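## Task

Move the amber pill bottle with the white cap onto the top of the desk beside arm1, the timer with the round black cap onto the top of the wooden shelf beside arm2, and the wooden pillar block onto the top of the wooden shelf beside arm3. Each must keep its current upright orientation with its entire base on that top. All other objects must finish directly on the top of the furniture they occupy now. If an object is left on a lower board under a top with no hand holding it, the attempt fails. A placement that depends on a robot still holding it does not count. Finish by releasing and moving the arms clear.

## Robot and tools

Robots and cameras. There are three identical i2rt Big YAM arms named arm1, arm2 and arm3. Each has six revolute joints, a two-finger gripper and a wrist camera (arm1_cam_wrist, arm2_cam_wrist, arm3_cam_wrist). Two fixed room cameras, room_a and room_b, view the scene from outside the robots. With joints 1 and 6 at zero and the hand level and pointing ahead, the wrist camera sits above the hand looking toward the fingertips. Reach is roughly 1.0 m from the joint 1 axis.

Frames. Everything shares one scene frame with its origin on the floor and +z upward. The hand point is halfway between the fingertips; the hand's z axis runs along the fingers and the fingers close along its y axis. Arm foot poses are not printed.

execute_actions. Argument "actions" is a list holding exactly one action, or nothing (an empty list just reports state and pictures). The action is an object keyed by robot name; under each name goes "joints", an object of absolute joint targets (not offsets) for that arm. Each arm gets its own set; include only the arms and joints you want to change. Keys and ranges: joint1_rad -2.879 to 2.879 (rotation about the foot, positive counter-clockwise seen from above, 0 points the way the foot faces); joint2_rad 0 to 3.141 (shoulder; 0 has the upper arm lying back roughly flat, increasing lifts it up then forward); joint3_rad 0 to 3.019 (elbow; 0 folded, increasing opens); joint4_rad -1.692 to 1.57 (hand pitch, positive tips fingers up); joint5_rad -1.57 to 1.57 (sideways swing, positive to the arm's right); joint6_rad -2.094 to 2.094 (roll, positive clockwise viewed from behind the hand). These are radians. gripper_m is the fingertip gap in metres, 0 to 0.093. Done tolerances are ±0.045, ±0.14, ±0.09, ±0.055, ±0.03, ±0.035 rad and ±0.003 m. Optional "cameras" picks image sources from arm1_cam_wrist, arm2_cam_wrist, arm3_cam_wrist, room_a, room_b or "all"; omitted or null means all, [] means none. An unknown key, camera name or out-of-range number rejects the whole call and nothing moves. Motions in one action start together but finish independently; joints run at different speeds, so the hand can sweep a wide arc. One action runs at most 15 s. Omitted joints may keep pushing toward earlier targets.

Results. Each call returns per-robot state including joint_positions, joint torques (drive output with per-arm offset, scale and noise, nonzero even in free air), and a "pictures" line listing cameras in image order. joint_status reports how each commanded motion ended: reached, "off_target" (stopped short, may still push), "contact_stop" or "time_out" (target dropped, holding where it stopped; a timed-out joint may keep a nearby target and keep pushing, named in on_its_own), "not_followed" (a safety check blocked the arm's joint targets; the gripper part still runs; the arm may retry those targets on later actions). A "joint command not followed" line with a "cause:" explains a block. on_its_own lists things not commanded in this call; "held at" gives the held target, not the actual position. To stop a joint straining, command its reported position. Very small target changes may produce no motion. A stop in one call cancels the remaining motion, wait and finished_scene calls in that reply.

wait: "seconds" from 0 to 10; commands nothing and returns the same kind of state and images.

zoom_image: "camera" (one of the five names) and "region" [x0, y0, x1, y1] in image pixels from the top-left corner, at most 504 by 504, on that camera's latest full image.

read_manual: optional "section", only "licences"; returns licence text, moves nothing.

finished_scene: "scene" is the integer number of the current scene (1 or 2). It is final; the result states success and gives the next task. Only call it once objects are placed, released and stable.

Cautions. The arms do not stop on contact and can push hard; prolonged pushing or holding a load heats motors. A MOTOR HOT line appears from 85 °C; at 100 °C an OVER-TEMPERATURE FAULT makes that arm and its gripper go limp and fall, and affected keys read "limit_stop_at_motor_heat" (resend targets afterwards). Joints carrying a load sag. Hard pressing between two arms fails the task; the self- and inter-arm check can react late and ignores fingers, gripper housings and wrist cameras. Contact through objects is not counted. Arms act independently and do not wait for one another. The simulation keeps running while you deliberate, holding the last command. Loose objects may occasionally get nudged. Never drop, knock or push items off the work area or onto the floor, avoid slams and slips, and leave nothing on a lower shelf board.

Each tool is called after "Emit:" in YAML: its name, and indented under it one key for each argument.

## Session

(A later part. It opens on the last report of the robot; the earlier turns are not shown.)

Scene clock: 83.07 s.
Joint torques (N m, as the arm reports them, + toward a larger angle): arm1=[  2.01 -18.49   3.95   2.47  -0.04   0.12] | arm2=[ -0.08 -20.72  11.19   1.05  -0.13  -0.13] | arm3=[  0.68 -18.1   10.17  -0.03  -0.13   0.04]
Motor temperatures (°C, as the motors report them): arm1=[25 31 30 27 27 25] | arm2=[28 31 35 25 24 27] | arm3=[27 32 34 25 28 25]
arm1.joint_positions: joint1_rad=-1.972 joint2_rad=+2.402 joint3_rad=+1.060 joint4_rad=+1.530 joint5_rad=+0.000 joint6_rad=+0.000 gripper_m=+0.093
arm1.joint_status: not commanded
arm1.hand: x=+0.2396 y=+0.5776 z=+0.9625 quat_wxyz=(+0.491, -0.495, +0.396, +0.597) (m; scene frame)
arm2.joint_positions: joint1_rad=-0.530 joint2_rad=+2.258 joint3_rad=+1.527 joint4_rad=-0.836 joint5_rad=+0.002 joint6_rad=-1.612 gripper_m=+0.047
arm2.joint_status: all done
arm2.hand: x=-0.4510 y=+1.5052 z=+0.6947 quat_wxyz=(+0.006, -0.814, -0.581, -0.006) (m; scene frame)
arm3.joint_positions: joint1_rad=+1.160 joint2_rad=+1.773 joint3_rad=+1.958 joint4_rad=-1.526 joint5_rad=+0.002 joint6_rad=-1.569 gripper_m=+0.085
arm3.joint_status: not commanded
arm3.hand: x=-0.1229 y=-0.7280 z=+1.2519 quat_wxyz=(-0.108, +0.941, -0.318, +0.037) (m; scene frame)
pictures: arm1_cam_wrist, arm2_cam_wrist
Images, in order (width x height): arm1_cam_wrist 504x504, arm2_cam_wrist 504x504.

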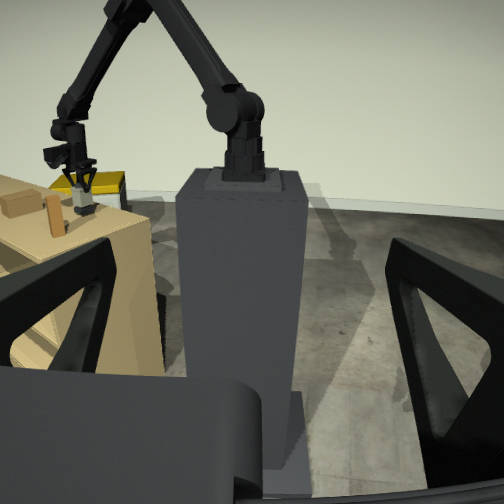

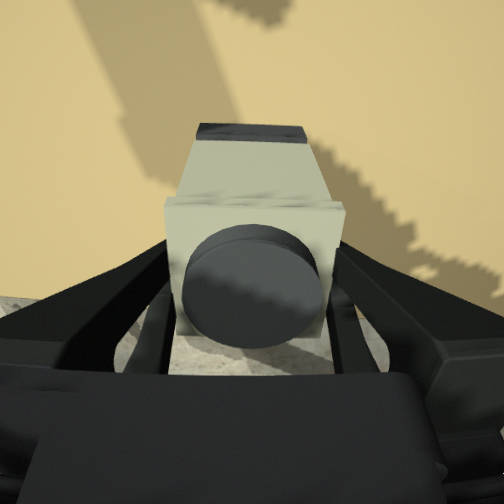

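Emit:
execute_actions:
  actions:
    - {"arm2":{"joints":{"joint2_rad":2.315,"joint4_rad":-0.81}}}
  cameras: ["arm2_cam_wrist"]

Scene clock: 87.80 s.
Joint torques (N m, as the arm reports them, + toward a larger angle): arm1=[  2.03 -18.5    3.95   2.49  -0.04   0.12] | arm2=[ -0.04 -18.96  10.94   1.    -0.13  -0.13] | arm3=[  0.53 -18.15  10.16   0.02  -0.15   0.03]
Motor temperatures (°C, as the motors report them): arm1=[25 31 30 27 27 25] | arm2=[28 31 35 25 24 27] | arm3=[27 32 34 25 28 25]
arm1.joint_positions: joint1_rad=-1.972 joint2_rad=+2.402 joint3_rad=+1.060 joint4_rad=+1.530 joint5_rad=+0.000 joint6_rad=+0.000 gripper_m=+0.093
arm1.joint_status: not commanded
arm1.hand: x=+0.2396 y=+0.5776 z=+0.9625 quat_wxyz=(+0.491, -0.495, +0.396, +0.597) (m; scene frame)
arm2.joint_positions: joint1_rad=-0.530 joint2_rad=+2.276 joint3_rad=+1.528 joint4_rad=-0.820 joint5_rad=+0.002 joint6_rad=-1.612 gripper_m=+0.047
arm2.joint_status: all done
arm2.hand: x=-0.4505 y=+1.5052 z=+0.6842 quat_wxyz=(+0.005, -0.814, -0.581, -0.007) (m; scene frame)
arm3.joint_positions: joint1_rad=+1.160 joint2_rad=+1.773 joint3_rad=+1.958 joint4_rad=-1.526 joint5_rad=+0.002 joint6_rad=-1.569 gripper_m=+0.085
arm3.joint_status: not commanded
arm3.hand: x=-0.1229 y=-0.7280 z=+1.2519 quat_wxyz=(-0.108, +0.941, -0.318, +0.037) (m; scene frame)
pictures: arm2_cam_wrist
Images, in order (width x height): arm2_cam_wrist 504x504.

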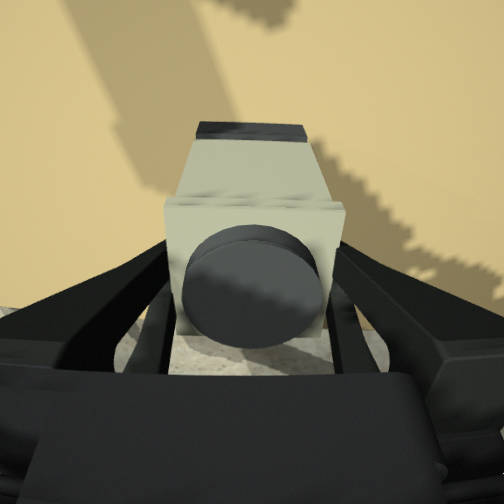

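Emit:
execute_actions:
  actions:
    - {"arm2":{"joints":{"gripper_m":0.093,"joint2_rad":2.29}}}
  cameras: []

Emit:
execute_actions:
  actions:
    - {"arm2":{"joints":{"joint2_rad":2.0,"joint4_rad":-1.08}}}
  cameras: []

Emit:
execute_actions:
  actions:
    - {"arm2":{"joints":{"joint1_rad":-0.257,"joint3_rad":1.325,"joint4_rad":-0.89,"joint6_rad":-0.94,"gripper_m":0.08}}}
  cameras: ["arm1_cam_wrist","arm2_cam_wrist"]

Scene clock: 94.13 s.
Joint torques (N m, as the arm reports them, + toward a larger angle): arm1=[  2.03 -18.52   3.95   2.47  -0.03   0.12] | arm2=[ -0.15 -21.04  10.87   1.01  -0.12  -0.13] | arm3=[  0.72 -18.18  10.14   0.03  -0.13   0.03]
Motor temperatures (°C, as the motors report them): arm1=[25 31 30 27 27 25] | arm2=[28 31 34 25 24 27] | arm3=[27 32 34 25 28 25]
arm1.joint_positions: joint1_rad=-1.972 joint2_rad=+2.402 joint3_rad=+1.060 joint4_rad=+1.530 joint5_rad=+0.000 joint6_rad=+0.000 gripper_m=+0.093
arm1.joint_status: not commanded
arm1.hand: x=+0.2396 y=+0.5776 z=+0.9625 quat_wxyz=(+0.491, -0.495, +0.396, +0.597) (m; scene frame)
arm2.joint_positions: joint1_rad=-0.530 joint2_rad=+2.276 joint3_rad=+1.528 joint4_rad=-0.820 joint5_rad=+0.002 joint6_rad=-1.612 gripper_m=+0.093
arm2.joint_status: all done
arm2.hand: x=-0.4505 y=+1.5052 z=+0.6842 quat_wxyz=(+0.005, -0.814, -0.581, -0.007) (m; scene frame)
arm3.joint_positions: joint1_rad=+1.160 joint2_rad=+1.773 joint3_rad=+1.958 joint4_rad=-1.526 joint5_rad=+0.002 joint6_rad=-1.569 gripper_m=+0.085
arm3.joint_status: not commanded
arm3.hand: x=-0.1229 y=-0.7280 z=+1.2519 quat_wxyz=(-0.108, +0.941, -0.318, +0.037) (m; scene frame)
pictures: none
No camera images: the call's "cameras" was empty. Leave "cameras" out to get every camera's image.

Scene clock: 95.43 s.
Joint torques (N m, as the arm reports them, + toward a larger angle): arm1=[  1.97 -18.55   3.95   2.47  -0.04   0.13] | arm2=[ -0.15 -17.58  11.66   0.44  -0.12  -0.12] | arm3=[  0.63 -18.12  10.12   0.01  -0.15   0.03]
Motor temperatures (°C, as the motors report them): arm1=[25 31 30 27 27 25] | arm2=[28 31 34 25 24 27] | arm3=[27 32 34 25 28 25]
arm1.joint_positions: joint1_rad=-1.972 joint2_rad=+2.402 joint3_rad=+1.060 joint4_rad=+1.530 joint5_rad=+0.000 joint6_rad=+0.000 gripper_m=+0.093
arm1.joint_status: not commanded
arm1.hand: x=+0.2396 y=+0.5776 z=+0.9625 quat_wxyz=(+0.491, -0.495, +0.396, +0.597) (m; scene frame)
arm2.joint_positions: joint1_rad=-0.530 joint2_rad=+1.971 joint3_rad=+1.541 joint4_rad=-1.069 joint5_rad=+0.002 joint6_rad=-1.612 gripper_m=+0.093
arm2.joint_status: all done
arm2.hand: x=-0.4489 y=+1.5016 z=+0.8634 quat_wxyz=(+0.034, -0.813, -0.581, +0.012) (m; scene frame)
arm3.joint_positions: joint1_rad=+1.160 joint2_rad=+1.773 joint3_rad=+1.958 joint4_rad=-1.526 joint5_rad=+0.002 joint6_rad=-1.569 gripper_m=+0.085
arm3.joint_status: not commanded
arm3.hand: x=-0.1229 y=-0.7280 z=+1.2519 quat_wxyz=(-0.108, +0.941, -0.318, +0.037) (m; scene frame)
pictures: none
No camera images: the call's "cameras" was empty. Leave "cameras" out to get every camera's image.

Scene clock: 97.10 s.
Joint torques (N m, as the arm reports them, + toward a larger angle): arm1=[  1.95 -18.49   3.96   2.49  -0.04   0.12] | arm2=[ -0.81 -17.37   9.79   1.11   0.01   0.04] | arm3=[  0.65 -18.16  10.13  -0.02  -0.13   0.04]
Motor temperatures (°C, as the motors report them): arm1=[25 31 30 27 27 25] | arm2=[28 31 34 25 24 27] | arm3=[27 32 34 25 28 25]
arm1.joint_positions: joint1_rad=-1.972 joint2_rad=+2.402 joint3_rad=+1.060 joint4_rad=+1.530 joint5_rad=+0.000 joint6_rad=+0.000 gripper_m=+0.093
arm1.joint_status: not commanded
arm1.hand: x=+0.2396 y=+0.5776 z=+0.9625 quat_wxyz=(+0.491, -0.495, +0.396, +0.597) (m; scene frame)
arm2.joint_positions: joint1_rad=-0.258 joint2_rad=+1.982 joint3_rad=+1.320 joint4_rad=-0.901 joint5_rad=-0.002 joint6_rad=-0.950 gripper_m=+0.080
arm2.joint_status: all done
arm2.hand: x=-0.4287 y=+1.3393 z=+0.7827 quat_wxyz=(+0.006, -0.911, -0.413, -0.002) (m; scene frame)
arm3.joint_positions: joint1_rad=+1.160 joint2_rad=+1.773 joint3_rad=+1.958 joint4_rad=-1.526 joint5_rad=+0.002 joint6_rad=-1.569 gripper_m=+0.085
arm3.joint_status: not commanded
arm3.hand: x=-0.1229 y=-0.7280 z=+1.2519 quat_wxyz=(-0.108, +0.941, -0.318, +0.037) (m; scene frame)
pictures: arm1_cam_wrist, arm2_cam_wrist
Images, in order (width x height): arm1_cam_wrist 504x504, arm2_cam_wrist 504x504.

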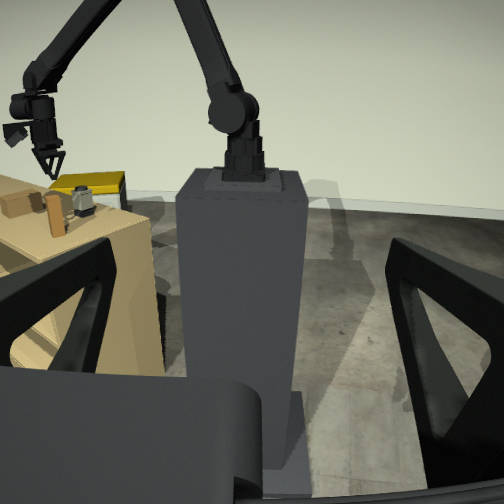

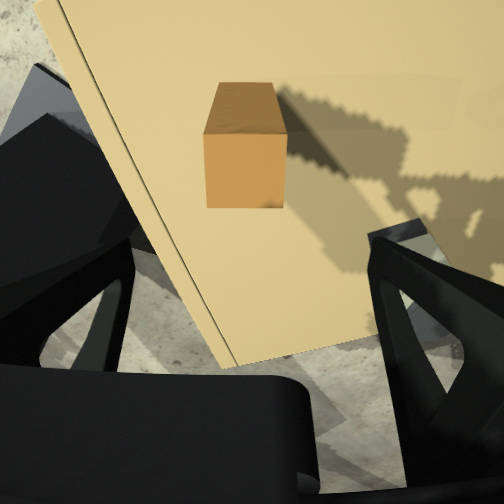

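Emit:
execute_actions:
  actions:
    - {"arm2":{"joints":{"joint1_rad":-0.24,"joint2_rad":2.11,"joint3_rad":1.31,"joint4_rad":-0.752}}}
  cameras: ["arm2_cam_wrist"]

Scene clock: 103.63 s.
Joint torques (N m, as the arm reports them, + toward a larger angle): arm1=[  2.02 -18.54   3.96   2.49  -0.04   0.12] | arm2=[ -0.02 -18.76   9.07   1.07   0.01   0.04] | arm3=[  0.68 -18.23  10.14  -0.03  -0.15   0.03]
Motor temperatures (°C, as the motors report them): arm1=[25 31 29 27 27 25] | arm2=[28 31 34 25 24 27] | arm3=[27 32 34 25 28 25]
arm1.joint_positions: joint1_rad=-1.972 joint2_rad=+2.402 joint3_rad=+1.060 joint4_rad=+1.530 joint5_rad=+0.000 joint6_rad=+0.000 gripper_m=+0.093
arm1.joint_status: not commanded
arm1.hand: x=+0.2396 y=+0.5776 z=+0.9625 quat_wxyz=(+0.491, -0.495, +0.396, +0.597) (m; scene frame)
arm2.joint_positions: joint1_rad=-0.250 joint2_rad=+2.100 joint3_rad=+1.304 joint4_rad=-0.764 joint5_rad=-0.002 joint6_rad=-0.950 gripper_m=+0.080
arm2.joint_status: all done
arm2.hand: x=-0.4315 y=+1.3362 z=+0.7171 quat_wxyz=(+0.007, -0.909, -0.416, -0.001) (m; scene frame)
arm3.joint_positions: joint1_rad=+1.160 joint2_rad=+1.773 joint3_rad=+1.958 joint4_rad=-1.526 joint5_rad=+0.002 joint6_rad=-1.569 gripper_m=+0.085
arm3.joint_status: not commanded
arm3.hand: x=-0.1229 y=-0.7280 z=+1.2519 quat_wxyz=(-0.108, +0.941, -0.318, +0.037) (m; scene frame)
pictures: arm2_cam_wrist
Images, in order (width x height): arm2_cam_wrist 504x504.

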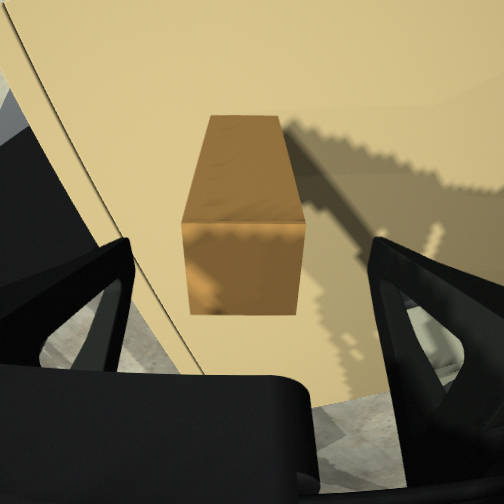

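Emit:
execute_actions:
  actions:
    - {"arm2":{"joints":{"joint2_rad":2.143,"gripper_m":0.06}}}
  cameras: []

Emit:
execute_actions:
  actions:
    - {"arm2":{"joints":{"gripper_m":0.015,"joint2_rad":2.12}}}
  cameras: ["arm2_cam_wrist"]

Emit:
execute_actions:
  actions:
    - {"arm2":{"joints":{"joint2_rad":1.9,"joint4_rad":-0.98}}}
  cameras: ["arm2_cam_wrist"]

Scene clock: 110.00 s.
Joint torques (N m, as the arm reports them, + toward a larger angle): arm1=[  2.03 -18.52   3.96   2.48  -0.04   0.12] | arm2=[ -0.03 -16.85   8.9    1.11   0.01   0.04] | arm3=[  0.62 -18.22  10.13   0.02  -0.15   0.03]
Motor temperatures (°C, as the motors report them): arm1=[25 31 29 27 27 25] | arm2=[28 31 34 25 24 27] | arm3=[27 32 35 25 28 25]
arm1.joint_positions: joint1_rad=-1.972 joint2_rad=+2.402 joint3_rad=+1.060 joint4_rad=+1.530 joint5_rad=+0.000 joint6_rad=+0.000 gripper_m=+0.093
arm1.joint_status: not commanded
arm1.hand: x=+0.2396 y=+0.5776 z=+0.9625 quat_wxyz=(+0.491, -0.495, +0.396, +0.597) (m; scene frame)
arm2.joint_positions: joint1_rad=-0.250 joint2_rad=+2.110 joint3_rad=+1.304 joint4_rad=-0.764 joint5_rad=-0.002 joint6_rad=-0.950 gripper_m=+0.060
arm2.joint_status: all done
arm2.hand: x=-0.4291 y=+1.3361 z=+0.7118 quat_wxyz=(+0.005, -0.909, -0.416, -0.005) (m; scene frame)
arm3.joint_positions: joint1_rad=+1.160 joint2_rad=+1.773 joint3_rad=+1.958 joint4_rad=-1.526 joint5_rad=+0.002 joint6_rad=-1.569 gripper_m=+0.085
arm3.joint_status: not commanded
arm3.hand: x=-0.1229 y=-0.7280 z=+1.2519 quat_wxyz=(-0.108, +0.941, -0.318, +0.037) (m; scene frame)
pictures: none
No camera images: the call's "cameras" was empty. Leave "cameras" out to get every camera's image.

Scene clock: 110.60 s.
Joint torques (N m, as the arm reports them, + toward a larger angle): arm1=[  1.98 -18.52   3.94   2.48  -0.04   0.12] | arm2=[ -0.07 -18.91   8.92   1.06   0.     0.03] | arm3=[  0.46 -18.25  10.16   0.03  -0.14   0.03]
Motor temperatures (°C, as the motors report them): arm1=[25 31 29 27 27 25] | arm2=[28 31 34 25 24 27] | arm3=[27 32 35 25 28 25]
arm1.joint_positions: joint1_rad=-1.972 joint2_rad=+2.402 joint3_rad=+1.060 joint4_rad=+1.530 joint5_rad=+0.000 joint6_rad=+0.000 gripper_m=+0.093
arm1.joint_status: not commanded
arm1.hand: x=+0.2396 y=+0.5776 z=+0.9625 quat_wxyz=(+0.491, -0.495, +0.396, +0.597) (m; scene frame)
arm2.joint_positions: joint1_rad=-0.250 joint2_rad=+2.110 joint3_rad=+1.304 joint4_rad=-0.763 joint5_rad=-0.001 joint6_rad=-0.949 gripper_m=+0.035
arm2.joint_status: gripper_m off_target (ended at +0.035, target +0.015); the others done
arm2.hand: x=-0.4292 y=+1.3362 z=+0.7118 quat_wxyz=(+0.005, -0.909, -0.416, -0.005) (m; scene frame)
arm3.joint_positions: joint1_rad=+1.160 joint2_rad=+1.773 joint3_rad=+1.958 joint4_rad=-1.526 joint5_rad=+0.002 joint6_rad=-1.569 gripper_m=+0.085
arm3.joint_status: not commanded
arm3.hand: x=-0.1229 y=-0.7280 z=+1.2519 quat_wxyz=(-0.108, +0.941, -0.318, +0.037) (m; scene frame)
pictures: arm2_cam_wrist
Images, in order (width x height): arm2_cam_wrist 504x504.

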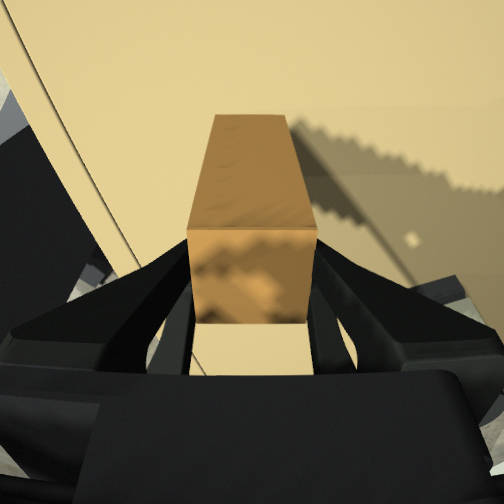

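Scene clock: 111.67 s.
Joint torques (N m, as the arm reports them, + toward a larger angle): arm1=[  1.97 -18.52   3.96   2.48  -0.03   0.12] | arm2=[ -0.08 -15.77  11.11   0.38  -0.01   0.04] | arm3=[  0.72 -18.18  10.13  -0.01  -0.13   0.03]
Motor temperatures (°C, as the motors report them): arm1=[25 31 29 27 27 25] | arm2=[28 31 34 25 24 27] | arm3=[27 32 35 25 28 25]
arm1.joint_positions: joint1_rad=-1.972 joint2_rad=+2.402 joint3_rad=+1.060 joint4_rad=+1.530 joint5_rad=+0.000 joint6_rad=+0.000 gripper_m=+0.093
arm1.joint_status: not commanded
arm1.hand: x=+0.2396 y=+0.5776 z=+0.9625 quat_wxyz=(+0.491, -0.495, +0.396, +0.597) (m; scene frame)
arm2.joint_positions: joint1_rad=-0.250 joint2_rad=+1.877 joint3_rad=+1.298 joint4_rad=-0.970 joint5_rad=-0.001 joint6_rad=-0.949 gripper_m=+0.035
arm2.joint_status: all done
arm2.hand: x=-0.4169 y=+1.3333 z=+0.8294 quat_wxyz=(+0.010, -0.909, -0.416, +0.004) (m; scene frame)
arm3.joint_positions: joint1_rad=+1.160 joint2_rad=+1.773 joint3_rad=+1.958 joint4_rad=-1.526 joint5_rad=+0.002 joint6_rad=-1.569 gripper_m=+0.085
arm3.joint_status: not commanded
arm3.hand: x=-0.1229 y=-0.7280 z=+1.2519 quat_wxyz=(-0.108, +0.941, -0.318, +0.037) (m; scene frame)
pictures: arm2_cam_wrist
Images, in order (width x height): arm2_cam_wrist 504x504.

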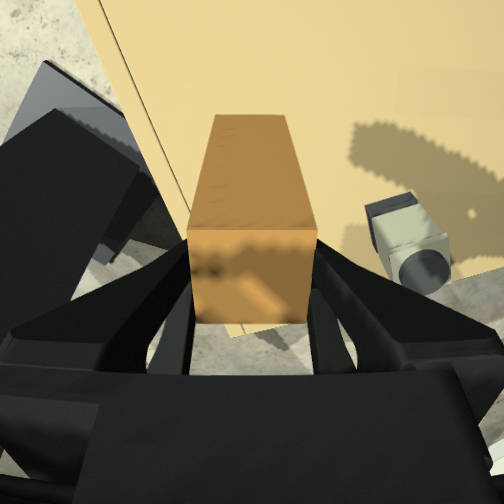

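Emit:
execute_actions:
  actions:
    - {"arm2":{"joints":{"joint1_rad":1.605,"joint2_rad":1.915,"joint3_rad":1.925,"joint4_rad":-1.535,"joint6_rad":-1.615}},"arm3":{"joints":{"joint2_rad":2.04,"joint3_rad":1.93,"joint4_rad":-1.43}}}
  cameras: ["arm1_cam_wrist"]

Emit:
execute_actions:
  actions:
    - {"arm1":{"joints":{"joint2_rad":2.56,"joint3_rad":1.525,"joint4_rad":1.355}}}
  cameras: ["arm1_cam_wrist","arm2_cam_wrist"]

Scene clock: 120.77 s.
Joint torques (N m, as the arm reports them, + toward a larger angle): arm1=[  2.02 -18.54   3.97   2.5   -0.04   0.12] | arm2=[ -1.09 -20.92  14.59   0.32   0.    -0.14] | arm3=[  0.53 -26.51  10.5    0.43  -0.14   0.01]
Motor temperatures (°C, as the motors report them): arm1=[25 31 29 27 27 25] | arm2=[28 31 34 25 24 27] | arm3=[27 32 35 25 28 25]
arm1.joint_positions: joint1_rad=-1.972 joint2_rad=+2.402 joint3_rad=+1.060 joint4_rad=+1.530 joint5_rad=+0.000 joint6_rad=+0.000 gripper_m=+0.093
arm1.joint_status: not commanded
arm1.hand: x=+0.2396 y=+0.5776 z=+0.9625 quat_wxyz=(+0.491, -0.495, +0.396, +0.597) (m; scene frame)
arm2.joint_positions: joint1_rad=+1.614 joint2_rad=+1.918 joint3_rad=+1.896 joint4_rad=-1.524 joint5_rad=-0.003 joint6_rad=-1.605 gripper_m=+0.035
arm2.joint_status: all done
arm2.hand: x=+0.2263 y=+0.6919 z=+1.0171 quat_wxyz=(-0.006, +0.118, -0.993, +0.005) (m; scene frame)
arm3.joint_positions: joint1_rad=+1.160 joint2_rad=+2.054 joint3_rad=+1.903 joint4_rad=-1.442 joint5_rad=+0.002 joint6_rad=-1.569 gripper_m=+0.085
arm3.joint_status: all done
arm3.hand: x=-0.1020 y=-0.7006 z=+1.0643 quat_wxyz=(+0.011, +0.947, -0.320, -0.002) (m; scene frame)
pictures: arm1_cam_wrist
Images, in order (width x height): arm1_cam_wrist 504x504.

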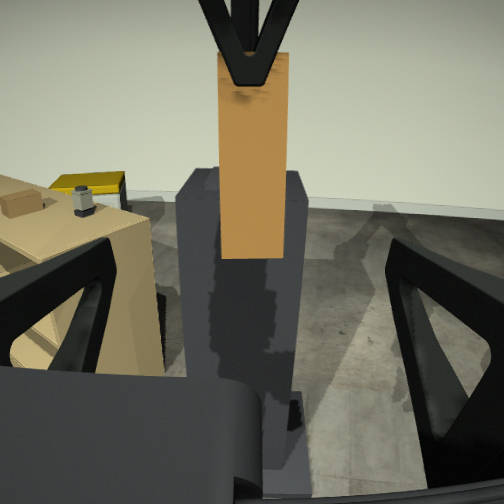

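Scene clock: 122.00 s.
Joint torques (N m, as the arm reports them, + toward a larger angle): arm1=[  1.97 -23.56   9.11   1.52  -0.04   0.12] | arm2=[ -1.   -21.03  14.55   0.31   0.    -0.14] | arm3=[  0.6  -26.71  10.46   0.42  -0.14   0.01]
Motor temperatures (°C, as the motors report them): arm1=[25 31 29 27 27 25] | arm2=[28 31 34 25 24 27] | arm3=[27 32 35 25 28 25]
arm1.joint_positions: joint1_rad=-1.972 joint2_rad=+2.574 joint3_rad=+1.498 joint4_rad=+1.361 joint5_rad=+0.000 joint6_rad=+0.000 gripper_m=+0.093
arm1.joint_status: all done
arm1.hand: x=+0.2153 y=+0.6943 z=+0.9636 quat_wxyz=(+0.510, -0.466, +0.372, +0.620) (m; scene frame)
arm2.joint_positions: joint1_rad=+1.614 joint2_rad=+1.918 joint3_rad=+1.896 joint4_rad=-1.524 joint5_rad=-0.003 joint6_rad=-1.605 gripper_m=+0.035
arm2.joint_status: not commanded
arm2.hand: x=+0.2263 y=+0.6919 z=+1.0171 quat_wxyz=(-0.006, +0.118, -0.993, +0.005) (m; scene frame)
arm3.joint_positions: joint1_rad=+1.160 joint2_rad=+2.054 joint3_rad=+1.903 joint4_rad=-1.442 joint5_rad=+0.002 joint6_rad=-1.569 gripper_m=+0.085
arm3.joint_status: not commanded
arm3.hand: x=-0.1020 y=-0.7006 z=+1.0643 quat_wxyz=(+0.011, +0.947, -0.320, -0.002) (m; scene frame)
pictures: arm1_cam_wrist, arm2_cam_wrist
Images, in order (width x height): arm1_cam_wrist 504x504, arm2_cam_wrist 504x504.

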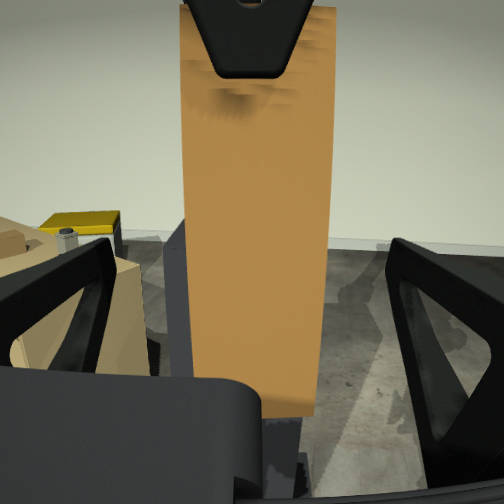

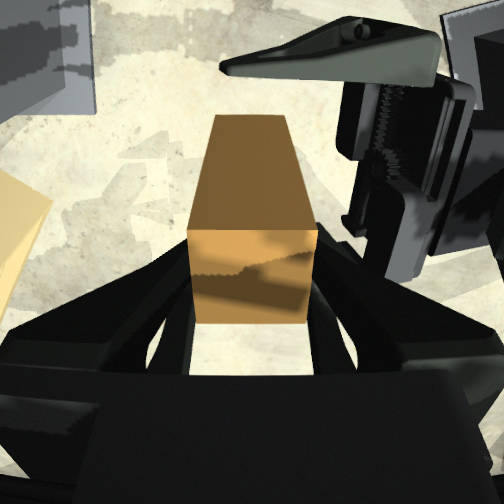

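Emit:
execute_actions:
  actions:
    - {"arm1":{"joints":{"gripper_m":0.015}}}
  cameras: ["arm2_cam_wrist"]

Emit:
execute_actions:
  actions:
    - {"arm2":{"joints":{"gripper_m":0.075}}}
  cameras: []

Emit:
execute_actions:
  actions:
    - {"arm2":{"joints":{"joint2_rad":1.72}},"arm3":{"joints":{"joint2_rad":1.97,"joint4_rad":-1.5,"gripper_m":0.08}}}
  cameras: []

Emit:
execute_actions:
  actions:
    - {"arm1":{"joints":{"joint1_rad":0.308,"joint4_rad":1.39}},"arm2":{"joints":{"joint2_rad":0.9,"joint3_rad":1.3}}}
  cameras: ["arm1_cam_wrist","arm3_cam_wrist"]

Scene clock: 129.77 s.
Joint torques (N m, as the arm reports them, + toward a larger angle): arm1=[  1.81 -23.65   9.1    1.5    0.03   0.11] | arm2=[ -0.95 -21.1   14.56   0.33  -0.1   -0.16] | arm3=[  0.65 -26.67  10.45   0.43  -0.15  -0.01]
Motor temperatures (°C, as the motors report them): arm1=[25 31 30 27 27 25] | arm2=[28 32 35 25 24 27] | arm3=[27 33 35 25 28 25]
arm1.joint_positions: joint1_rad=-1.972 joint2_rad=+2.574 joint3_rad=+1.498 joint4_rad=+1.361 joint5_rad=-0.002 joint6_rad=+0.002 gripper_m=+0.035
arm1.joint_status: gripper_m off_target (ended at +0.035, target +0.015)
arm1.hand: x=+0.2146 y=+0.6942 z=+0.9635 quat_wxyz=(+0.509, -0.466, +0.371, +0.621) (m; scene frame)
arm2.joint_positions: joint1_rad=+1.613 joint2_rad=+1.918 joint3_rad=+1.896 joint4_rad=-1.524 joint5_rad=+0.000 joint6_rad=-1.602 gripper_m=+0.035
arm2.joint_status: not commanded
arm2.hand: x=+0.2251 y=+0.6916 z=+1.0170 quat_wxyz=(-0.005, +0.115, -0.993, +0.006) (m; scene frame)
arm3.joint_positions: joint1_rad=+1.160 joint2_rad=+2.054 joint3_rad=+1.903 joint4_rad=-1.442 joint5_rad=+0.002 joint6_rad=-1.569 gripper_m=+0.085
arm3.joint_status: not commanded
arm3.hand: x=-0.1020 y=-0.7006 z=+1.0643 quat_wxyz=(+0.011, +0.947, -0.320, -0.002) (m; scene frame)
pictures: arm2_cam_wrist
Images, in order (width x height): arm2_cam_wrist 504x504.

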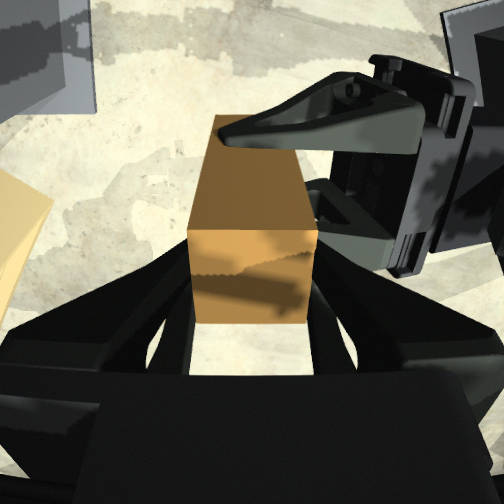

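Scene clock: 130.40 s.
Joint torques (N m, as the arm reports them, + toward a larger angle): arm1=[  1.84 -23.65   9.08   1.54   0.02   0.11] | arm2=[ -1.   -20.99  14.61   0.33  -0.1   -0.13] | arm3=[  0.66 -26.61  10.43   0.43  -0.14   0.  ]
Motor temperatures (°C, as the motors report them): arm1=[25 32 30 27 27 25] | arm2=[28 32 35 25 24 27] | arm3=[27 33 35 25 28 25]
arm1.joint_positions: joint1_rad=-1.972 joint2_rad=+2.574 joint3_rad=+1.498 joint4_rad=+1.361 joint5_rad=-0.002 joint6_rad=+0.002 gripper_m=+0.035
arm1.joint_status: not commanded
arm1.hand: x=+0.2146 y=+0.6942 z=+0.9635 quat_wxyz=(+0.509, -0.466, +0.371, +0.621) (m; scene frame)
arm2.joint_positions: joint1_rad=+1.613 joint2_rad=+1.918 joint3_rad=+1.896 joint4_rad=-1.524 joint5_rad=+0.000 joint6_rad=-1.605 gripper_m=+0.075
arm2.joint_status: all done
arm2.hand: x=+0.2251 y=+0.6916 z=+1.0170 quat_wxyz=(-0.005, +0.117, -0.993, +0.006) (m; scene frame)
arm3.joint_positions: joint1_rad=+1.160 joint2_rad=+2.054 joint3_rad=+1.903 joint4_rad=-1.442 joint5_rad=+0.002 joint6_rad=-1.569 gripper_m=+0.085
arm3.joint_status: not commanded
arm3.hand: x=-0.1020 y=-0.7006 z=+1.0643 quat_wxyz=(+0.011, +0.947, -0.320, -0.002) (m; scene frame)
pictures: none
No camera images: the call's "cameras" was empty. Leave "cameras" out to get every camera's image.

Scene clock: 131.67 s.
Joint torques (N m, as the arm reports them, + toward a larger angle): arm1=[  1.99 -23.58   9.12   1.53   0.03   0.11] | arm2=[ -0.99 -14.74  13.63   0.71  -0.09  -0.12] | arm3=[  0.5  -23.92  10.56  -0.33  -0.14   0.01]
Motor temperatures (°C, as the motors report them): arm1=[25 32 30 27 27 25] | arm2=[28 32 36 25 24 27] | arm3=[27 33 35 25 28 25]
arm1.joint_positions: joint1_rad=-1.972 joint2_rad=+2.574 joint3_rad=+1.498 joint4_rad=+1.361 joint5_rad=-0.002 joint6_rad=+0.002 gripper_m=+0.035
arm1.joint_status: not commanded
arm1.hand: x=+0.2146 y=+0.6942 z=+0.9635 quat_wxyz=(+0.509, -0.466, +0.371, +0.621) (m; scene frame)
arm2.joint_positions: joint1_rad=+1.613 joint2_rad=+1.694 joint3_rad=+1.908 joint4_rad=-1.525 joint5_rad=+0.000 joint6_rad=-1.605 gripper_m=+0.075
arm2.joint_status: all done
arm2.hand: x=+0.2183 y=+0.7192 z=+1.1496 quat_wxyz=(-0.014, +0.116, -0.986, +0.122) (m; scene frame)
arm3.joint_positions: joint1_rad=+1.160 joint2_rad=+1.967 joint3_rad=+1.903 joint4_rad=-1.486 joint5_rad=+0.002 joint6_rad=-1.569 gripper_m=+0.080
arm3.joint_status: all done
arm3.hand: x=-0.1100 y=-0.7111 z=+1.1164 quat_wxyz=(-0.010, +0.947, -0.320, +0.004) (m; scene frame)
pictures: none
No camera images: the call's "cameras" was empty. Leave "cameras" out to get every camera's image.

Scene clock: 134.07 s.
Joint torques (N m, as the arm reports them, + toward a larger angle): arm1=[  1.26 -23.67   7.55   2.72   0.02   0.11] | arm2=[-1.12 -0.85 11.52  1.14 -0.08 -0.09] | arm3=[  0.6  -23.59  10.54  -0.34  -0.14   0.02]
Motor temperatures (°C, as the motors report them): arm1=[26 32 30 27 27 25] | arm2=[28 31 35 25 24 27] | arm3=[27 33 35 25 28 25]
arm1.joint_positions: joint1_rad=+0.315 joint2_rad=+2.574 joint3_rad=+1.512 joint4_rad=+1.361 joint5_rad=-0.002 joint6_rad=+0.002 gripper_m=+0.035
arm1.joint_status: all done
arm1.hand: x=-0.1061 y=-0.7205 z=+0.9499 quat_wxyz=(-0.358, -0.538, -0.266, +0.715) (m; scene frame)
arm2.joint_positions: joint1_rad=+1.613 joint2_rad=+0.888 joint3_rad=+1.302 joint4_rad=-1.528 joint5_rad=+0.000 joint6_rad=-1.606 gripper_m=+0.075
arm2.joint_status: all done
arm2.hand: x=+0.1625 y=+0.9915 z=+1.2117 quat_wxyz=(-0.022, +0.114, -0.969, +0.219) (m; scene frame)
arm3.joint_positions: joint1_rad=+1.160 joint2_rad=+1.967 joint3_rad=+1.903 joint4_rad=-1.486 joint5_rad=+0.002 joint6_rad=-1.569 gripper_m=+0.080
arm3.joint_status: not commanded
arm3.hand: x=-0.1100 y=-0.7111 z=+1.1164 quat_wxyz=(-0.010, +0.947, -0.320, +0.004) (m; scene frame)
pictures: arm1_cam_wrist, arm3_cam_wrist
Images, in order (width x height): arm1_cam_wrist 504x504, arm3_cam_wrist 504x504.

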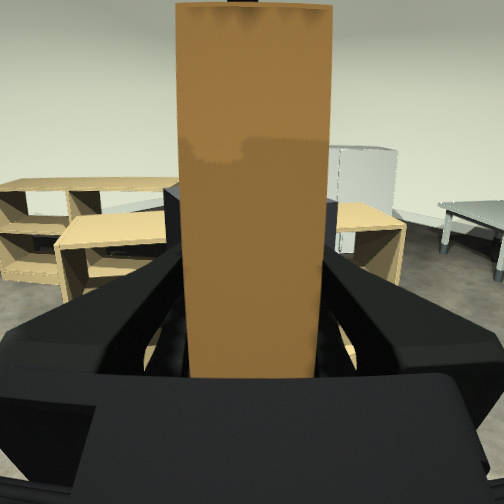

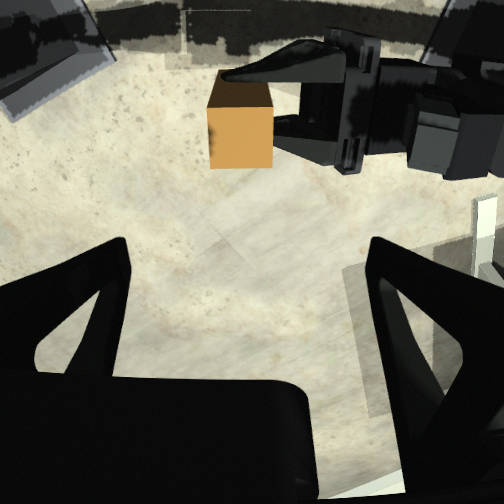

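Emit:
execute_actions:
  actions:
    - {"arm3":{"joints":{"joint2_rad":2.057,"joint3_rad":1.708,"joint4_rad":-1.209}}}
  cameras: ["arm1_cam_wrist","arm3_cam_wrist"]

Scene clock: 139.77 s.
Joint torques (N m, as the arm reports them, + toward a larger angle): arm1=[  1.11 -23.67   7.53   2.71   0.01   0.11] | arm2=[-1.04 -0.8  11.53  1.15 -0.08 -0.09] | arm3=[  0.53 -24.68   9.3    0.56  -0.13   0.01]
Motor temperatures (°C, as the motors report them): arm1=[25 32 30 27 27 25] | arm2=[28 31 35 25 24 27] | arm3=[27 33 35 25 28 25]
arm1.joint_positions: joint1_rad=+0.315 joint2_rad=+2.574 joint3_rad=+1.512 joint4_rad=+1.361 joint5_rad=-0.002 joint6_rad=+0.002 gripper_m=+0.035
arm1.joint_status: not commanded
arm1.hand: x=-0.1061 y=-0.7205 z=+0.9499 quat_wxyz=(-0.358, -0.538, -0.266, +0.715) (m; scene frame)
arm2.joint_positions: joint1_rad=+1.613 joint2_rad=+0.888 joint3_rad=+1.302 joint4_rad=-1.528 joint5_rad=+0.000 joint6_rad=-1.606 gripper_m=+0.075
arm2.joint_status: not commanded
arm2.hand: x=+0.1625 y=+0.9915 z=+1.2117 quat_wxyz=(-0.022, +0.114, -0.969, +0.219) (m; scene frame)
arm3.joint_positions: joint1_rad=+1.160 joint2_rad=+2.057 joint3_rad=+1.691 joint4_rad=-1.224 joint5_rad=+0.002 joint6_rad=-1.569 gripper_m=+0.080
arm3.joint_status: all done
arm3.hand: x=-0.1137 y=-0.7160 z=+0.9842 quat_wxyz=(+0.009, +0.947, -0.320, -0.002) (m; scene frame)
pictures: arm1_cam_wrist, arm3_cam_wrist
Images, in order (width x height): arm1_cam_wrist 504x504, arm3_cam_wrist 504x504.

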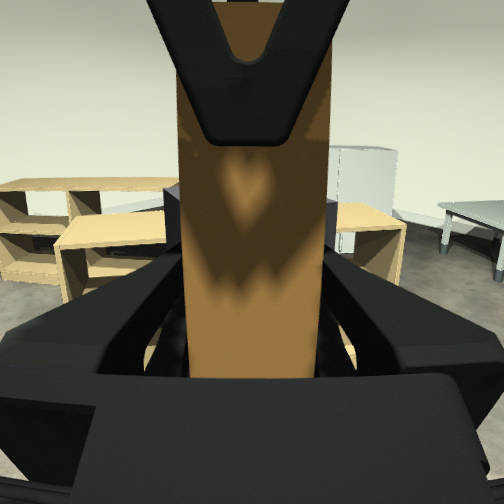

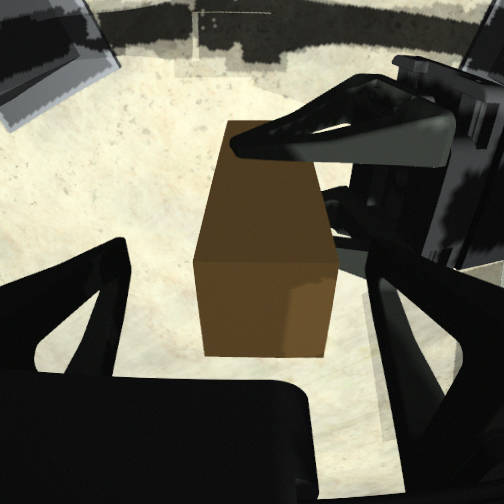

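Emit:
execute_actions:
  actions:
    - {"arm3":{"joints":{"joint4_rad":-1.188,"gripper_m":0.06}}}
  cameras: []

Emit:
execute_actions:
  actions:
    - {"arm3":{"joints":{"gripper_m":0.015}}}
  cameras: ["arm1_cam_wrist"]

Emit:
execute_actions:
  actions:
    - {"arm1":{"joints":{"gripper_m":0.093}}}
  cameras: []

Emit:
execute_actions:
  actions:
    - {"arm1":{"joints":{"joint3_rad":1.1,"joint4_rad":1.55}}}
  cameras: []

Emit:
execute_actions:
  actions:
    - {"arm3":{"joints":{"joint1_rad":-1.75}}}
  cameras: []

Emit:
execute_actions:
  actions:
    - {"arm3":{"joints":{"joint2_rad":2.525,"joint3_rad":1.85,"joint4_rad":-0.835}}}
  cameras: ["arm3_cam_wrist","room_a"]

Scene clock: 151.60 s.
Joint torques (N m, as the arm reports them, + toward a larger angle): arm1=[  1.03 -23.69   7.57   2.72   0.01   0.11] | arm2=[-1.   -0.82 11.5   1.14 -0.08 -0.09] | arm3=[  0.76 -24.63   9.35   0.58  -0.15   0.  ]
Motor temperatures (°C, as the motors report them): arm1=[25 32 31 27 27 25] | arm2=[28 30 35 25 24 27] | arm3=[27 34 35 25 28 25]
arm1.joint_positions: joint1_rad=+0.315 joint2_rad=+2.574 joint3_rad=+1.512 joint4_rad=+1.361 joint5_rad=-0.002 joint6_rad=+0.002 gripper_m=+0.035
arm1.joint_status: not commanded
arm1.hand: x=-0.1061 y=-0.7205 z=+0.9499 quat_wxyz=(-0.358, -0.538, -0.266, +0.715) (m; scene frame)
arm2.joint_positions: joint1_rad=+1.613 joint2_rad=+0.888 joint3_rad=+1.302 joint4_rad=-1.528 joint5_rad=+0.000 joint6_rad=-1.606 gripper_m=+0.075
arm2.joint_status: not commanded
arm2.hand: x=+0.1625 y=+0.9915 z=+1.2117 quat_wxyz=(-0.022, +0.114, -0.969, +0.219) (m; scene frame)
arm3.joint_positions: joint1_rad=+1.160 joint2_rad=+2.057 joint3_rad=+1.691 joint4_rad=-1.204 joint5_rad=+0.002 joint6_rad=-1.569 gripper_m=+0.060
arm3.joint_status: all done
arm3.hand: x=-0.1107 y=-0.7120 z=+0.9842 quat_wxyz=(+0.000, +0.947, -0.320, +0.001) (m; scene frame)
pictures: none
No camera images: the call's "cameras" was empty. Leave "cameras" out to get every camera's image.

Scene clock: 152.20 s.
Joint torques (N m, as the arm reports them, + toward a larger angle): arm1=[  1.12 -23.71   7.56   2.7   -0.02   0.11] | arm2=[-1.09 -0.82 11.51  1.15 -0.08 -0.09] | arm3=[  0.56 -24.51   9.35   0.55  -0.13   0.01]
Motor temperatures (°C, as the motors report them): arm1=[25 32 31 27 27 25] | arm2=[28 30 35 25 24 27] | arm3=[27 34 35 25 28 25]
arm1.joint_positions: joint1_rad=+0.315 joint2_rad=+2.574 joint3_rad=+1.512 joint4_rad=+1.362 joint5_rad=-0.001 joint6_rad=+0.002 gripper_m=+0.035
arm1.joint_status: not commanded
arm1.hand: x=-0.1061 y=-0.7203 z=+0.9501 quat_wxyz=(-0.358, -0.538, -0.266, +0.716) (m; scene frame)
arm2.joint_positions: joint1_rad=+1.613 joint2_rad=+0.888 joint3_rad=+1.302 joint4_rad=-1.528 joint5_rad=+0.000 joint6_rad=-1.606 gripper_m=+0.075
arm2.joint_status: not commanded
arm2.hand: x=+0.1625 y=+0.9915 z=+1.2117 quat_wxyz=(-0.022, +0.114, -0.969, +0.219) (m; scene frame)
arm3.joint_positions: joint1_rad=+1.160 joint2_rad=+2.057 joint3_rad=+1.691 joint4_rad=-1.203 joint5_rad=+0.001 joint6_rad=-1.570 gripper_m=+0.035
arm3.joint_status: gripper_m off_target (ended at +0.035, target +0.015)
arm3.hand: x=-0.1107 y=-0.7118 z=+0.9842 quat_wxyz=(-0.001, +0.947, -0.320, +0.001) (m; scene frame)
pictures: arm1_cam_wrist
Images, in order (width x height): arm1_cam_wrist 504x504.

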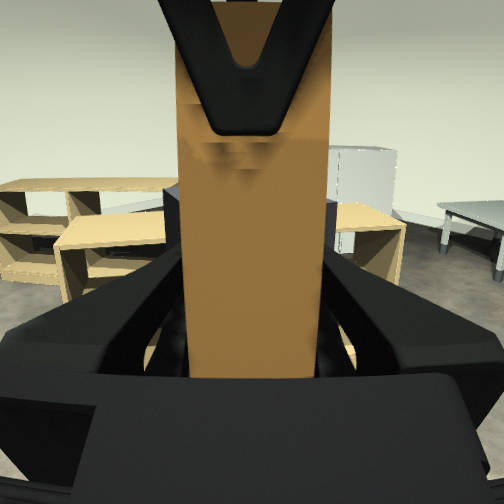

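Scene clock: 152.87 s.
Joint torques (N m, as the arm reports them, + toward a larger angle): arm1=[  1.11 -23.86   7.63   2.62  -0.02   0.1 ] | arm2=[-1.   -0.88 11.52  1.15 -0.08 -0.09] | arm3=[  0.33 -24.5    9.13   0.6   -0.11   0.03]
Motor temperatures (°C, as the motors report them): arm1=[25 32 31 27 27 25] | arm2=[28 30 35 25 24 27] | arm3=[27 34 35 25 28 25]
arm1.joint_positions: joint1_rad=+0.315 joint2_rad=+2.574 joint3_rad=+1.512 joint4_rad=+1.364 joint5_rad=-0.001 joint6_rad=+0.002 gripper_m=+0.093
arm1.joint_status: all done
arm1.hand: x=-0.1061 y=-0.7202 z=+0.9505 quat_wxyz=(-0.358, -0.537, -0.265, +0.716) (m; scene frame)
arm2.joint_positions: joint1_rad=+1.613 joint2_rad=+0.888 joint3_rad=+1.302 joint4_rad=-1.528 joint5_rad=+0.000 joint6_rad=-1.606 gripper_m=+0.075
arm2.joint_status: not commanded
arm2.hand: x=+0.1625 y=+0.9915 z=+1.2117 quat_wxyz=(-0.022, +0.114, -0.969, +0.219) (m; scene frame)
arm3.joint_positions: joint1_rad=+1.160 joint2_rad=+2.057 joint3_rad=+1.691 joint4_rad=-1.203 joint5_rad=+0.001 joint6_rad=-1.570 gripper_m=+0.035
arm3.joint_status: not commanded
arm3.hand: x=-0.1107 y=-0.7118 z=+0.9842 quat_wxyz=(-0.001, +0.947, -0.320, +0.001) (m; scene frame)
pictures: none
No camera images: the call's "cameras" was empty. Leave "cameras" out to get every camera's image.

Scene clock: 154.03 s.
Joint torques (N m, as the arm reports them, + toward a larger angle): arm1=[  1.08 -19.29   2.3    2.81  -0.02   0.11] | arm2=[-1.15 -0.81 11.51  1.15 -0.08 -0.1 ] | arm3=[  0.71 -24.42   9.37   0.53  -0.11   0.01]
Motor temperatures (°C, as the motors report them): arm1=[25 32 30 27 27 25] | arm2=[28 29 35 25 24 27] | arm3=[27 34 35 25 28 25]
arm1.joint_positions: joint1_rad=+0.315 joint2_rad=+2.573 joint3_rad=+1.103 joint4_rad=+1.523 joint5_rad=-0.001 joint6_rad=+0.002 gripper_m=+0.093
arm1.joint_status: all done
arm1.hand: x=-0.0219 y=-0.6098 z=+0.8466 quat_wxyz=(-0.322, -0.622, -0.307, +0.644) (m; scene frame)
arm2.joint_positions: joint1_rad=+1.613 joint2_rad=+0.888 joint3_rad=+1.302 joint4_rad=-1.528 joint5_rad=+0.000 joint6_rad=-1.606 gripper_m=+0.075
arm2.joint_status: not commanded
arm2.hand: x=+0.1625 y=+0.9915 z=+1.2117 quat_wxyz=(-0.022, +0.114, -0.969, +0.219) (m; scene frame)
arm3.joint_positions: joint1_rad=+1.160 joint2_rad=+2.057 joint3_rad=+1.691 joint4_rad=-1.203 joint5_rad=+0.001 joint6_rad=-1.570 gripper_m=+0.035
arm3.joint_status: not commanded
arm3.hand: x=-0.1107 y=-0.7118 z=+0.9842 quat_wxyz=(-0.001, +0.947, -0.320, +0.001) (m; scene frame)
pictures: none
No camera images: the call's "cameras" was empty. Leave "cameras" out to get every camera's image.

Scene clock: 156.77 s.
Joint torques (N m, as the arm reports them, + toward a larger angle): arm1=[  1.1  -19.37   2.33   2.81  -0.02   0.11] | arm2=[-1.1  -0.85 11.51  1.14 -0.08 -0.09] | arm3=[  1.87 -24.72   9.39   0.09  -0.16   0.01]
Motor temperatures (°C, as the motors report them): arm1=[25 32 30 27 27 25] | arm2=[28 29 35 25 24 27] | arm3=[27 34 35 25 28 25]
arm1.joint_positions: joint1_rad=+0.315 joint2_rad=+2.573 joint3_rad=+1.103 joint4_rad=+1.523 joint5_rad=-0.001 joint6_rad=+0.002 gripper_m=+0.093
arm1.joint_status: not commanded
arm1.hand: x=-0.0219 y=-0.6098 z=+0.8466 quat_wxyz=(-0.322, -0.622, -0.307, +0.644) (m; scene frame)
arm2.joint_positions: joint1_rad=+1.613 joint2_rad=+0.888 joint3_rad=+1.302 joint4_rad=-1.528 joint5_rad=+0.000 joint6_rad=-1.606 gripper_m=+0.075
arm2.joint_status: not commanded
arm2.hand: x=+0.1625 y=+0.9915 z=+1.2117 quat_wxyz=(-0.022, +0.114, -0.969, +0.219) (m; scene frame)
arm3.joint_positions: joint1_rad=-1.755 joint2_rad=+2.057 joint3_rad=+1.691 joint4_rad=-1.188 joint5_rad=+0.002 joint6_rad=-1.570 gripper_m=+0.035
arm3.joint_status: all done
arm3.hand: x=-0.7394 y=-1.7667 z=+0.9848 quat_wxyz=(+0.003, -0.211, -0.978, +0.009) (m; scene frame)
pictures: none
No camera images: the call's "cameras" was empty. Leave "cameras" out to get every camera's image.

Scene clock: 158.23 s.
Joint torques (N m, as the arm reports them, + toward a larger angle): arm1=[  1.12 -19.46   2.31   2.81  -0.02   0.11] | arm2=[-1.13 -0.82 11.55  1.15 -0.08 -0.1 ] | arm3=[  1.46 -30.7    9.07   0.5   -0.15   0.01]
Motor temperatures (°C, as the motors report them): arm1=[25 32 30 27 27 25] | arm2=[28 29 35 25 24 27] | arm3=[27 34 35 25 28 25]
arm1.joint_positions: joint1_rad=+0.315 joint2_rad=+2.573 joint3_rad=+1.103 joint4_rad=+1.523 joint5_rad=-0.001 joint6_rad=+0.002 gripper_m=+0.093
arm1.joint_status: not commanded
arm1.hand: x=-0.0219 y=-0.6098 z=+0.8466 quat_wxyz=(-0.322, -0.622, -0.307, +0.644) (m; scene frame)
arm2.joint_positions: joint1_rad=+1.613 joint2_rad=+0.888 joint3_rad=+1.302 joint4_rad=-1.528 joint5_rad=+0.000 joint6_rad=-1.606 gripper_m=+0.075
arm2.joint_status: not commanded
arm2.hand: x=+0.1625 y=+0.9915 z=+1.2117 quat_wxyz=(-0.022, +0.114, -0.969, +0.219) (m; scene frame)
arm3.joint_positions: joint1_rad=-1.755 joint2_rad=+2.547 joint3_rad=+1.815 joint4_rad=-0.849 joint5_rad=+0.002 joint6_rad=-1.570 gripper_m=+0.035
arm3.joint_status: all done
arm3.hand: x=-0.7540 y=-1.7993 z=+0.7189 quat_wxyz=(+0.000, -0.211, -0.978, -0.005) (m; scene frame)
pictures: arm3_cam_wrist, room_a
Images, in order (width x height): arm3_cam_wrist 504x504, room_a 672x504.

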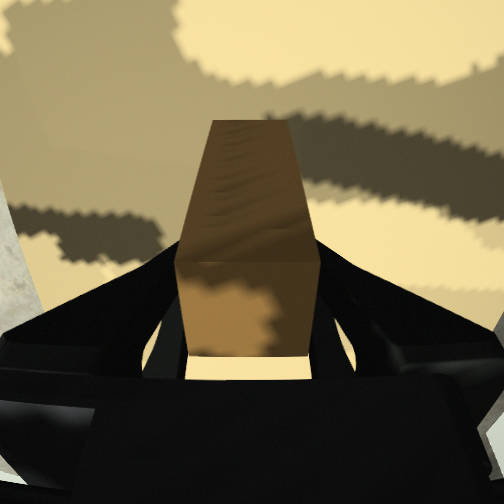

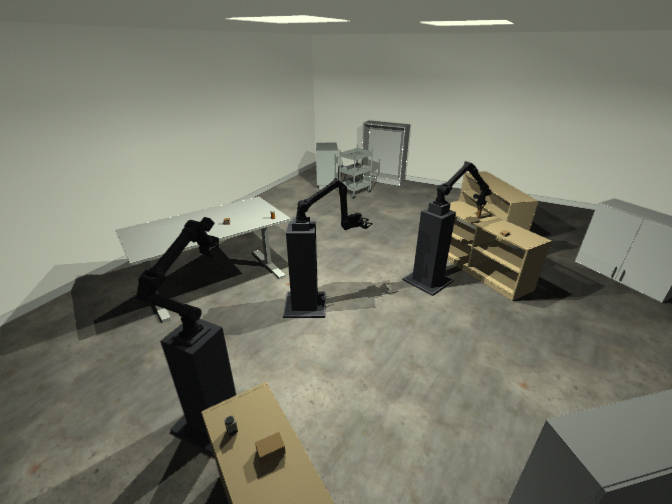

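Emit:
execute_actions:
  actions:
    - {"arm3":{"joints":{"joint2_rad":2.57,"joint4_rad":-0.80}}}

Scene clock: 166.53 s.
Joint torques (N m, as the arm reports them, + toward a larger angle): arm1=[  1.13 -19.4    2.31   2.81  -0.02   0.1 ] | arm2=[-1.06 -0.73 11.51  1.13 -0.08 -0.09] | arm3=[  1.37 -26.08   9.06   0.62  -0.14   0.01]
Motor temperatures (°C, as the motors report them): arm1=[25 32 30 27 27 25] | arm2=[28 29 35 25 24 27] | arm3=[27 35 35 25 28 25]
arm1.joint_positions: joint1_rad=+0.315 joint2_rad=+2.573 joint3_rad=+1.103 joint4_rad=+1.523 joint5_rad=-0.001 joint6_rad=+0.002 gripper_m=+0.093
arm1.joint_status: not commanded
arm1.hand: x=-0.0219 y=-0.6098 z=+0.8466 quat_wxyz=(-0.322, -0.622, -0.307, +0.644) (m; scene frame)
arm2.joint_positions: joint1_rad=+1.613 joint2_rad=+0.888 joint3_rad=+1.302 joint4_rad=-1.528 joint5_rad=+0.000 joint6_rad=-1.606 gripper_m=+0.075
arm2.joint_status: not commanded
arm2.hand: x=+0.1625 y=+0.9915 z=+1.2117 quat_wxyz=(-0.022, +0.114, -0.969, +0.219) (m; scene frame)
arm3.joint_positions: joint1_rad=-1.755 joint2_rad=+2.547 joint3_rad=+1.815 joint4_rad=-0.816 joint5_rad=+0.002 joint6_rad=-1.570 gripper_m=+0.035
arm3.joint_status: all done
arm3.hand: x=-0.7573 y=-1.8065 z=+0.7189 quat_wxyz=(+0.003, -0.211, -0.977, +0.011) (m; scene frame)
pictures: arm1_cam_wrist, arm2_cam_wrist, arm3_cam_wrist, room_a, room_b
Images, in order (width x height): arm1_cam_wrist 504x504, arm2_cam_wrist 504x504, arm3_cam_wrist 504x504, room_a 672x504, room_b 672x504.

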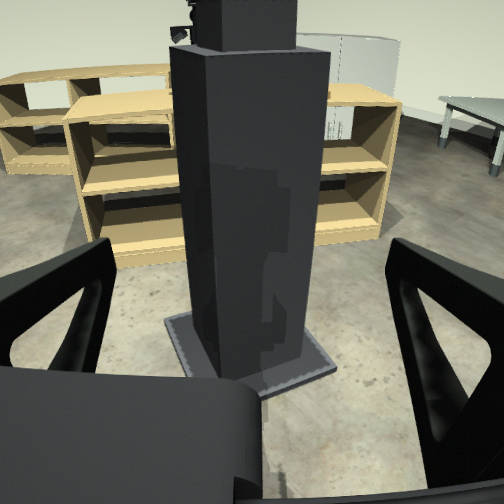

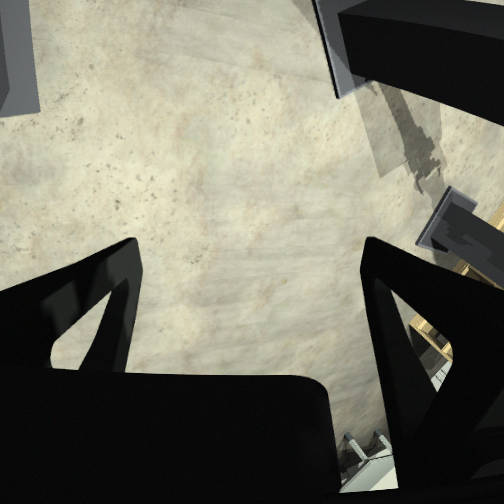

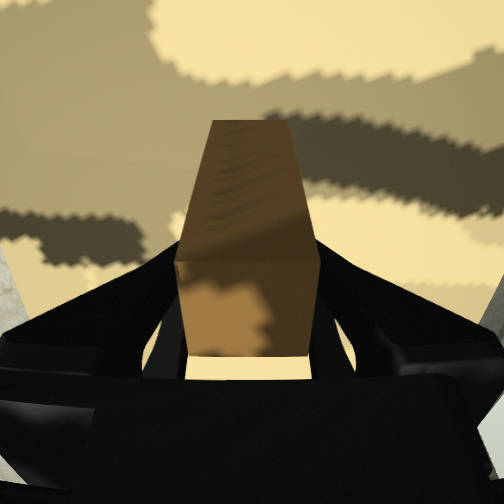

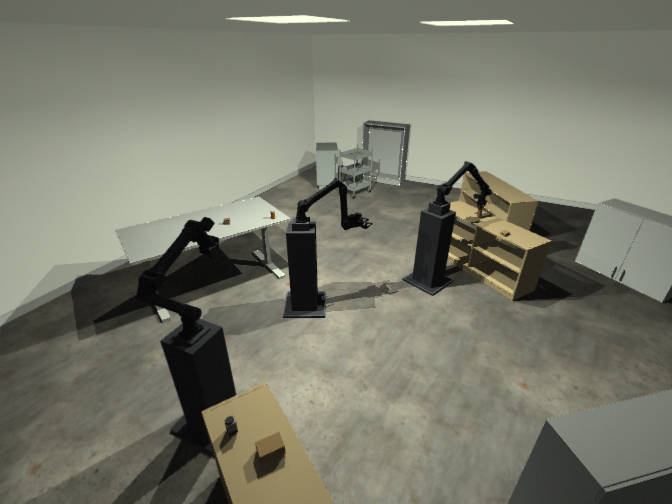

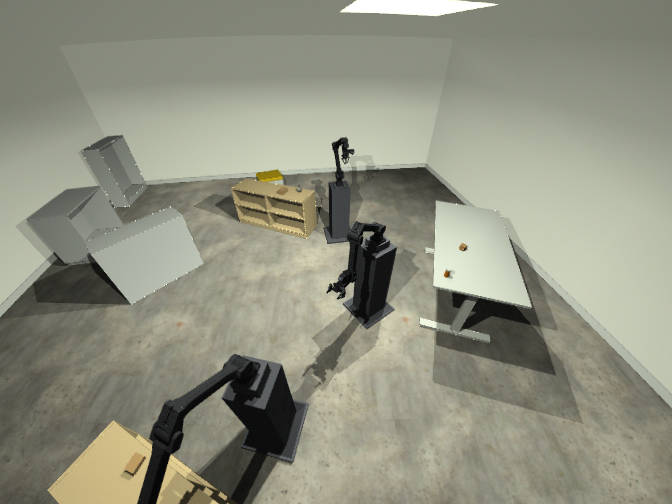

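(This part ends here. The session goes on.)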